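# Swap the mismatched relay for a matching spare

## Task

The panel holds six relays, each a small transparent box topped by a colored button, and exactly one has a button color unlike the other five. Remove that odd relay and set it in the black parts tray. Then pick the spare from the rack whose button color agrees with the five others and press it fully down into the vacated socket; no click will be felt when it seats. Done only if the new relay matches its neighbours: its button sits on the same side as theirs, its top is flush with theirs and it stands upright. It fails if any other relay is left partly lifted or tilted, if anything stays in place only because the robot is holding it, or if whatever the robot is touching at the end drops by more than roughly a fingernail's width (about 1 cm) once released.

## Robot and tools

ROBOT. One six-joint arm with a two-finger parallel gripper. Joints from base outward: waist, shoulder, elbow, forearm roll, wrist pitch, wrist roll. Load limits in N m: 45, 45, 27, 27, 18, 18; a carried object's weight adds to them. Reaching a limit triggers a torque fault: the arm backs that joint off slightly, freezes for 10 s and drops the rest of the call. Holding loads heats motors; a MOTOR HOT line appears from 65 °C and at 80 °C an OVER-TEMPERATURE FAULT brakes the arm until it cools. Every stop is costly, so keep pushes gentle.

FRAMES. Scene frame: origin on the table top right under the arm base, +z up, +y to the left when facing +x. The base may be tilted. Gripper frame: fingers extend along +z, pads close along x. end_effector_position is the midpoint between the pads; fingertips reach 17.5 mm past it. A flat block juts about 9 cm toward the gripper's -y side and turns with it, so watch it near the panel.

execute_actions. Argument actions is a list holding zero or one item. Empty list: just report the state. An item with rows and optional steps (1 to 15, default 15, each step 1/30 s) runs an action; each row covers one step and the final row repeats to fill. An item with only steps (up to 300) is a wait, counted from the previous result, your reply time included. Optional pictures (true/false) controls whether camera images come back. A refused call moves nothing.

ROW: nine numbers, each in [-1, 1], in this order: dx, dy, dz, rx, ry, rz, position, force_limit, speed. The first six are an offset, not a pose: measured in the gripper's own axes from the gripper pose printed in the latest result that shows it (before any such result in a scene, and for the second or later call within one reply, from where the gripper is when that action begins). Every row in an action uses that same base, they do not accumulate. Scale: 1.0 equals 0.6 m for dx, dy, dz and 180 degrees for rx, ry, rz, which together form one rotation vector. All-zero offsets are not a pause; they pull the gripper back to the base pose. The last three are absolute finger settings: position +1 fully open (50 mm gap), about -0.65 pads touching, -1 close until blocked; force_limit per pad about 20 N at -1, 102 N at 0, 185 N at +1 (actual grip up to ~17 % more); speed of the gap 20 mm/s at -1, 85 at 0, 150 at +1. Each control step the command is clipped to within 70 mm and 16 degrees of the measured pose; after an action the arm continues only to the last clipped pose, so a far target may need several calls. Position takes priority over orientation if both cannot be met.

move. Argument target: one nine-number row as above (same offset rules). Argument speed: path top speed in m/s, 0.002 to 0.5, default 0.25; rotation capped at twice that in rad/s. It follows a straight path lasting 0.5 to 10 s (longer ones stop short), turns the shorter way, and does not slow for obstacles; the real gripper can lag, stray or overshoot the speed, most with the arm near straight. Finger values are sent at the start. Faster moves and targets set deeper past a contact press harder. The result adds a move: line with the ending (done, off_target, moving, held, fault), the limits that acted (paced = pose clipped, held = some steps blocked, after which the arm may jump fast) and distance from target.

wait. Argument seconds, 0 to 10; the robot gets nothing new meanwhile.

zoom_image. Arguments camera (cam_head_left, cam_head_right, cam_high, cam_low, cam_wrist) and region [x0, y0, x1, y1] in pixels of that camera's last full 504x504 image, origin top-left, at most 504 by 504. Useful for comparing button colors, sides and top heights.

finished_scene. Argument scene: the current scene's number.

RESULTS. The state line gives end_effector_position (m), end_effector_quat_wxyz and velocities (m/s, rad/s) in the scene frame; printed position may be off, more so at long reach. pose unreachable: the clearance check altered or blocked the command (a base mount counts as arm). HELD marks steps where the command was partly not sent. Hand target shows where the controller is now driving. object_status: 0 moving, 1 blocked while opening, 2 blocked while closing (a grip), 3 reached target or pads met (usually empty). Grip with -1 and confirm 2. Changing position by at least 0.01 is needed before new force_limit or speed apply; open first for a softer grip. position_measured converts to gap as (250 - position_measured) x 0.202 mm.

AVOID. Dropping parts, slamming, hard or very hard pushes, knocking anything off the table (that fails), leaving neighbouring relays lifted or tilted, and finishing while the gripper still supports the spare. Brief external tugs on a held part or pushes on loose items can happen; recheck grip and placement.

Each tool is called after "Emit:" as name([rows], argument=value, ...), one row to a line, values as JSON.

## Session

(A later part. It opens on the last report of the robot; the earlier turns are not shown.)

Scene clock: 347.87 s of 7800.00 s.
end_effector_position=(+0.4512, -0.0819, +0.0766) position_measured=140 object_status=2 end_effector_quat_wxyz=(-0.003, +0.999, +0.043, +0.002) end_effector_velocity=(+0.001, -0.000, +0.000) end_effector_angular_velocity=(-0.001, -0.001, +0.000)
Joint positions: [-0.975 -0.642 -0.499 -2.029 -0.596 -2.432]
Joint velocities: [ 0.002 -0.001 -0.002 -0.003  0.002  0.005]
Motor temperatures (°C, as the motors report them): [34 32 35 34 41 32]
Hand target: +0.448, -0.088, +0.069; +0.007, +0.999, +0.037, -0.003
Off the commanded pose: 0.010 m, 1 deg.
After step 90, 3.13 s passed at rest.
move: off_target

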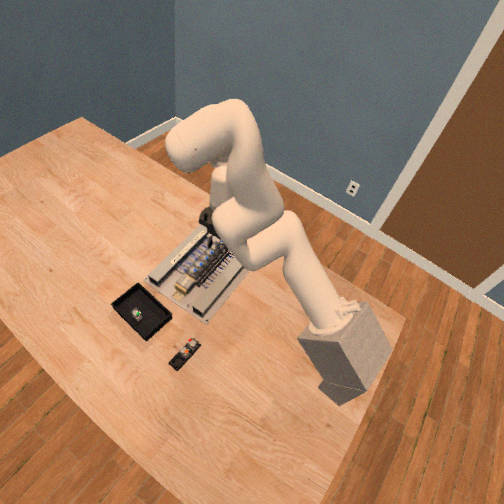

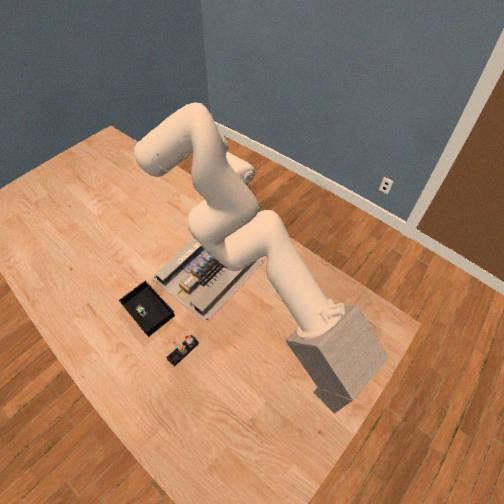

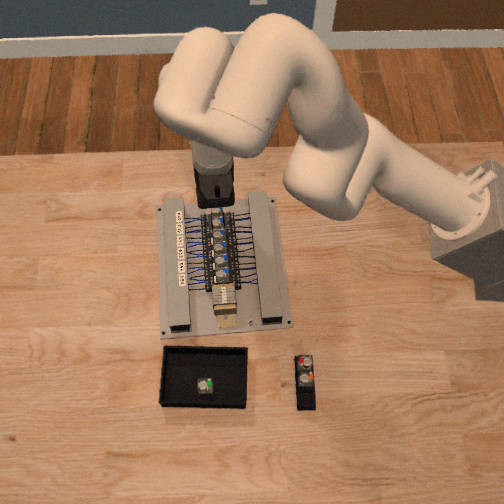

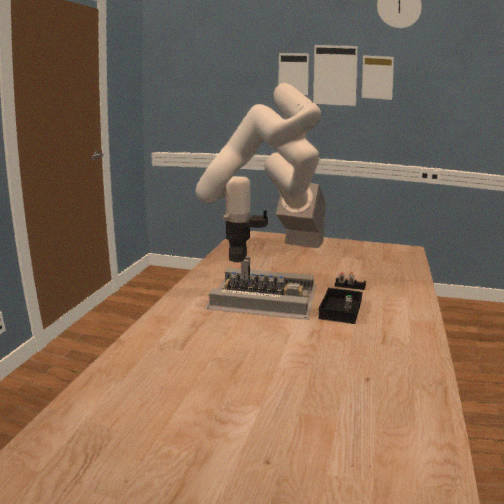

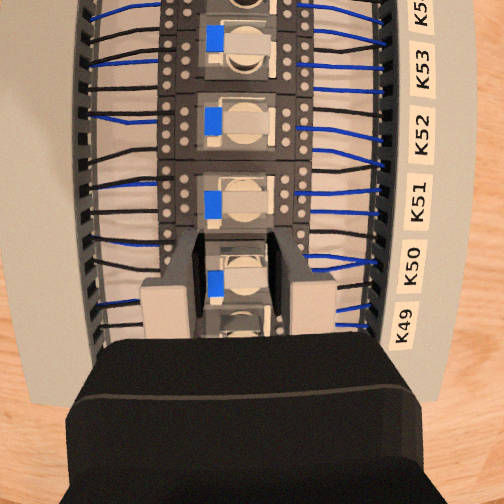

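Emit:
move(target=[0,0,0,0,0,0,-1,0.1,-0.7])

Emit:
move(target=[0,0,0,0,0,0,0.35,0.1,-0.5])

Emit:
move(target=[0,0,-0.06,0,0,0,0.35,0.1,-0.5], speed=0.015)

Emit:
zoom_image(camera="cam_low", region=[210,250,310,310])

Scene clock: 359.87 s of 7800.00 s.
end_effector_position=(+0.4514, -0.0815, +0.0776) position_measured=140 object_status=2 end_effector_quat_wxyz=(-0.004, +0.999, +0.044, +0.003) end_effector_velocity=(-0.000, -0.000, +0.000) end_effector_angular_velocity=(+0.001, +0.001, +0.002)
Joint positions: [-0.977 -0.645 -0.499 -2.03  -0.601 -2.432]
Joint velocities: [-0.001  0.001 -0.001 -0.002 -0.001 -0.001]
Motor temperatures (°C, as the motors report them): [34 32 35 34 44 32]
Hand target: +0.451, -0.082, +0.077; -0.003, +0.999, +0.043, +0.002
Off the commanded pose: 0.001 m, 0 deg.
After step 90, 8.30 s passed at rest.
move: done

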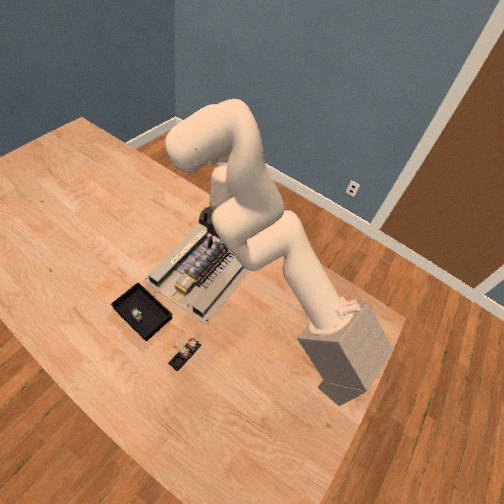

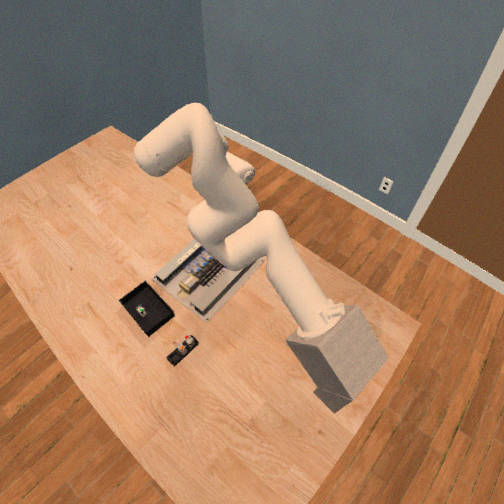

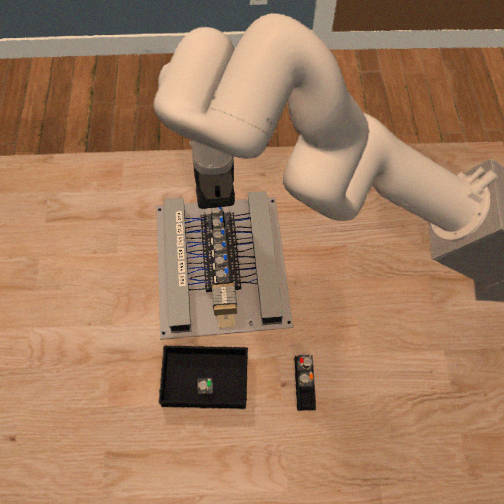

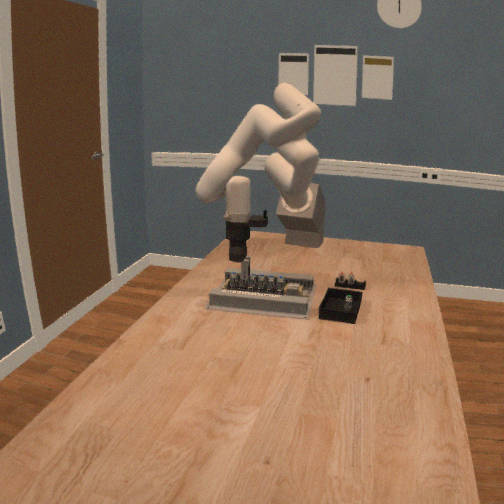

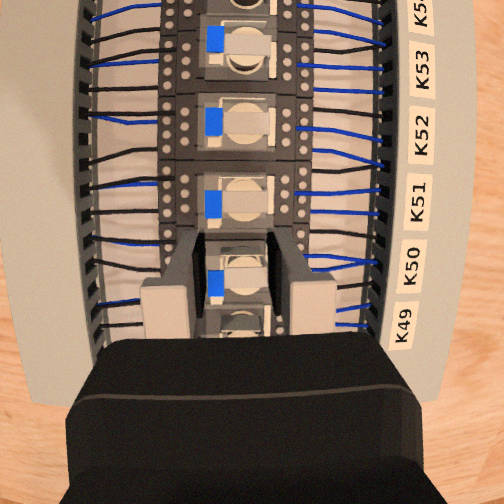

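Scene clock: 360.60 s of 7800.00 s.
end_effector_position=(+0.4511, -0.0812, +0.0775) position_measured=100 object_status=3 end_effector_quat_wxyz=(-0.004, +0.999, +0.044, +0.003) end_effector_velocity=(+0.002, -0.002, +0.001) end_effector_angular_velocity=(-0.004, -0.004, +0.001)
Joint positions: [-0.976 -0.644 -0.499 -2.03  -0.601 -2.432]
Joint velocities: [-0.003 -0.003 -0.003 -0.001 -0.001  0.001]
Motor temperatures (°C, as the motors report them): [34 32 35 34 44 32]
Hand target: +0.451, -0.081, +0.078; -0.004, +0.999, +0.044, +0.003
Off the commanded pose: 0.000 m, 0 deg.
move: done

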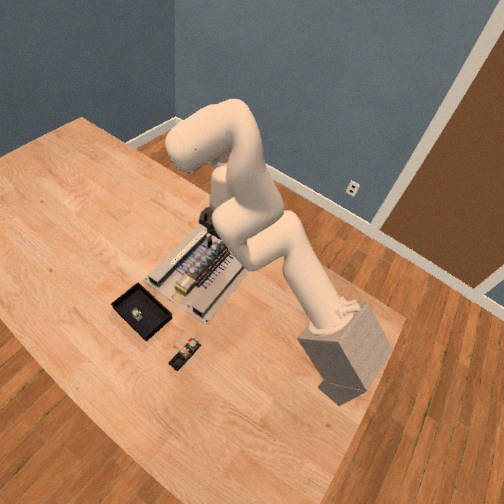

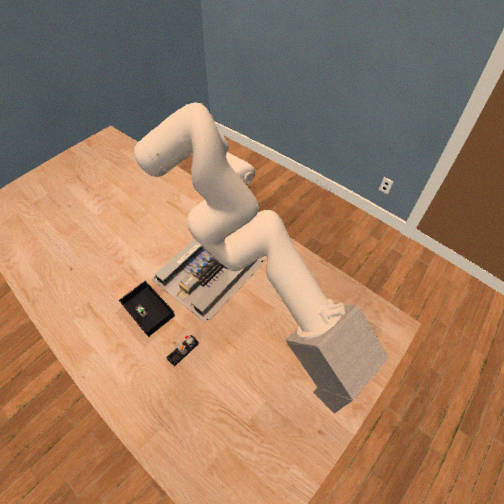

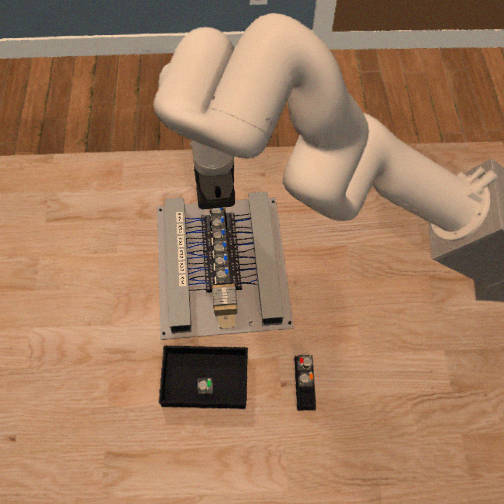

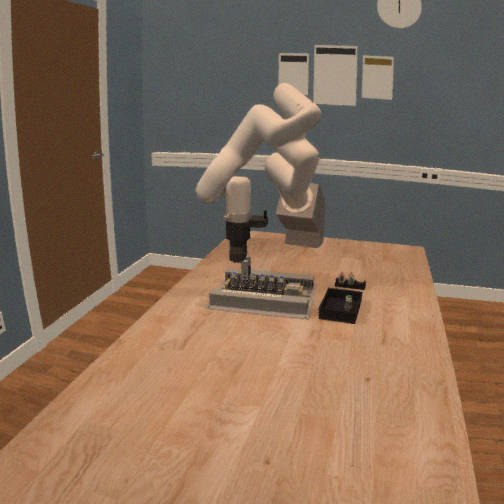

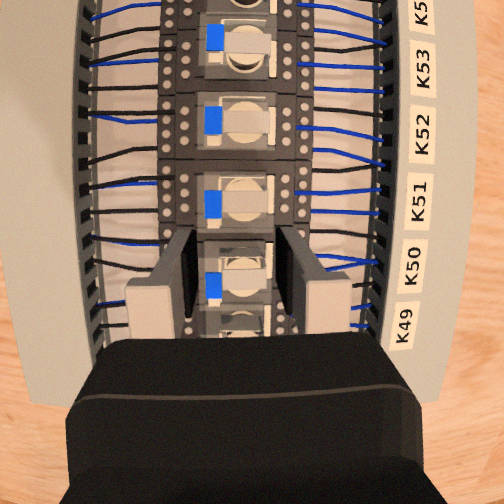

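Scene clock: 363.30 s of 7800.00 s.
end_effector_position=(+0.4509, -0.0814, +0.1132) position_measured=100 object_status=3 end_effector_quat_wxyz=(-0.004, +0.999, +0.044, +0.002) end_effector_velocity=(-0.000, +0.000, +0.002) end_effector_angular_velocity=(+0.001, +0.001, -0.000)
Joint positions: [-1.046 -0.747 -0.518 -2.15  -0.717 -2.312]
Joint velocities: [-0.005 -0.006 -0.002 -0.007 -0.009  0.007]
Motor temperatures (°C, as the motors report them): [34 32 35 34 43 32]
Hand target: +0.451, -0.081, +0.114; -0.004, +0.999, +0.044, +0.002
Off the commanded pose: 0.000 m, 0 deg.
move: done

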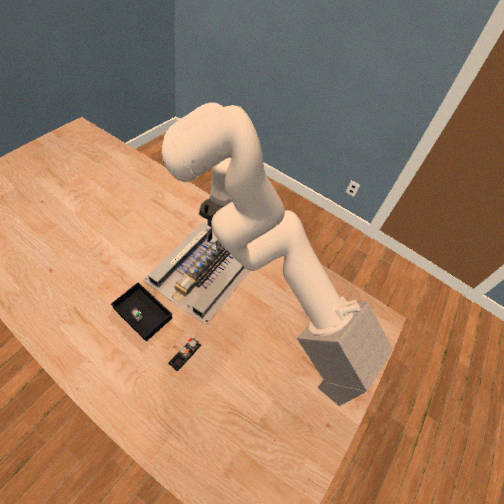

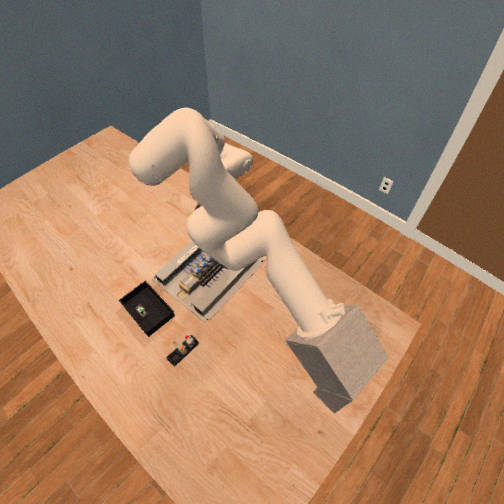

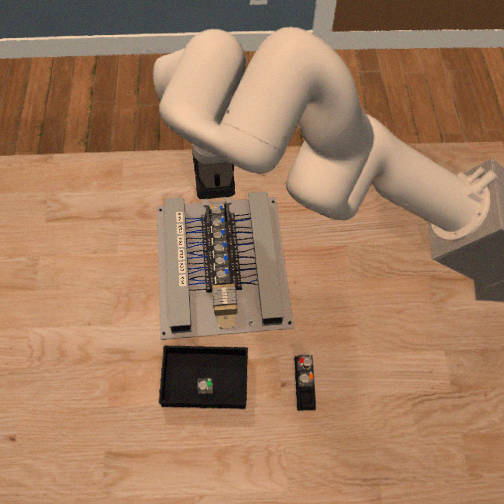

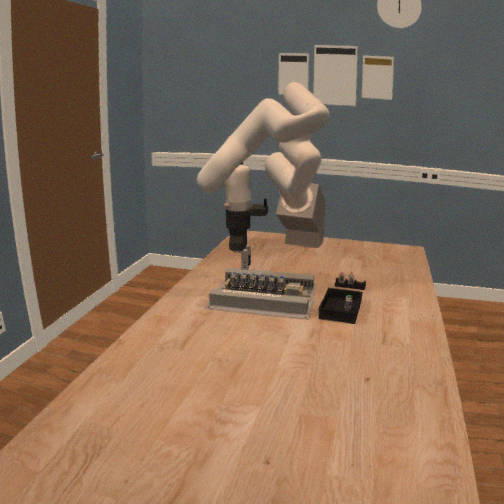

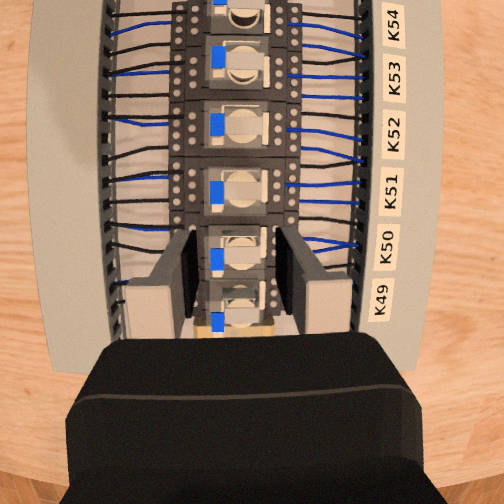

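Region (210, 250, 310, 310) of cam_low's 504x504 image, scaled by 5.040, with more detail than that image has; it fills the top 302 rows of this view, and the rest is white.

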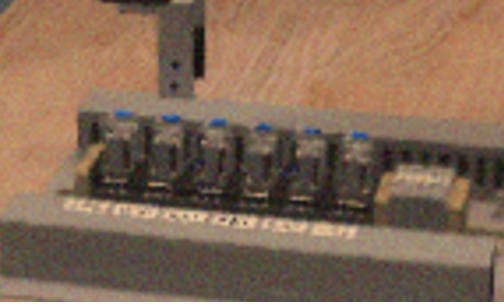

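Emit:
finished_scene(scene=2)

The scene is finished: the task was done.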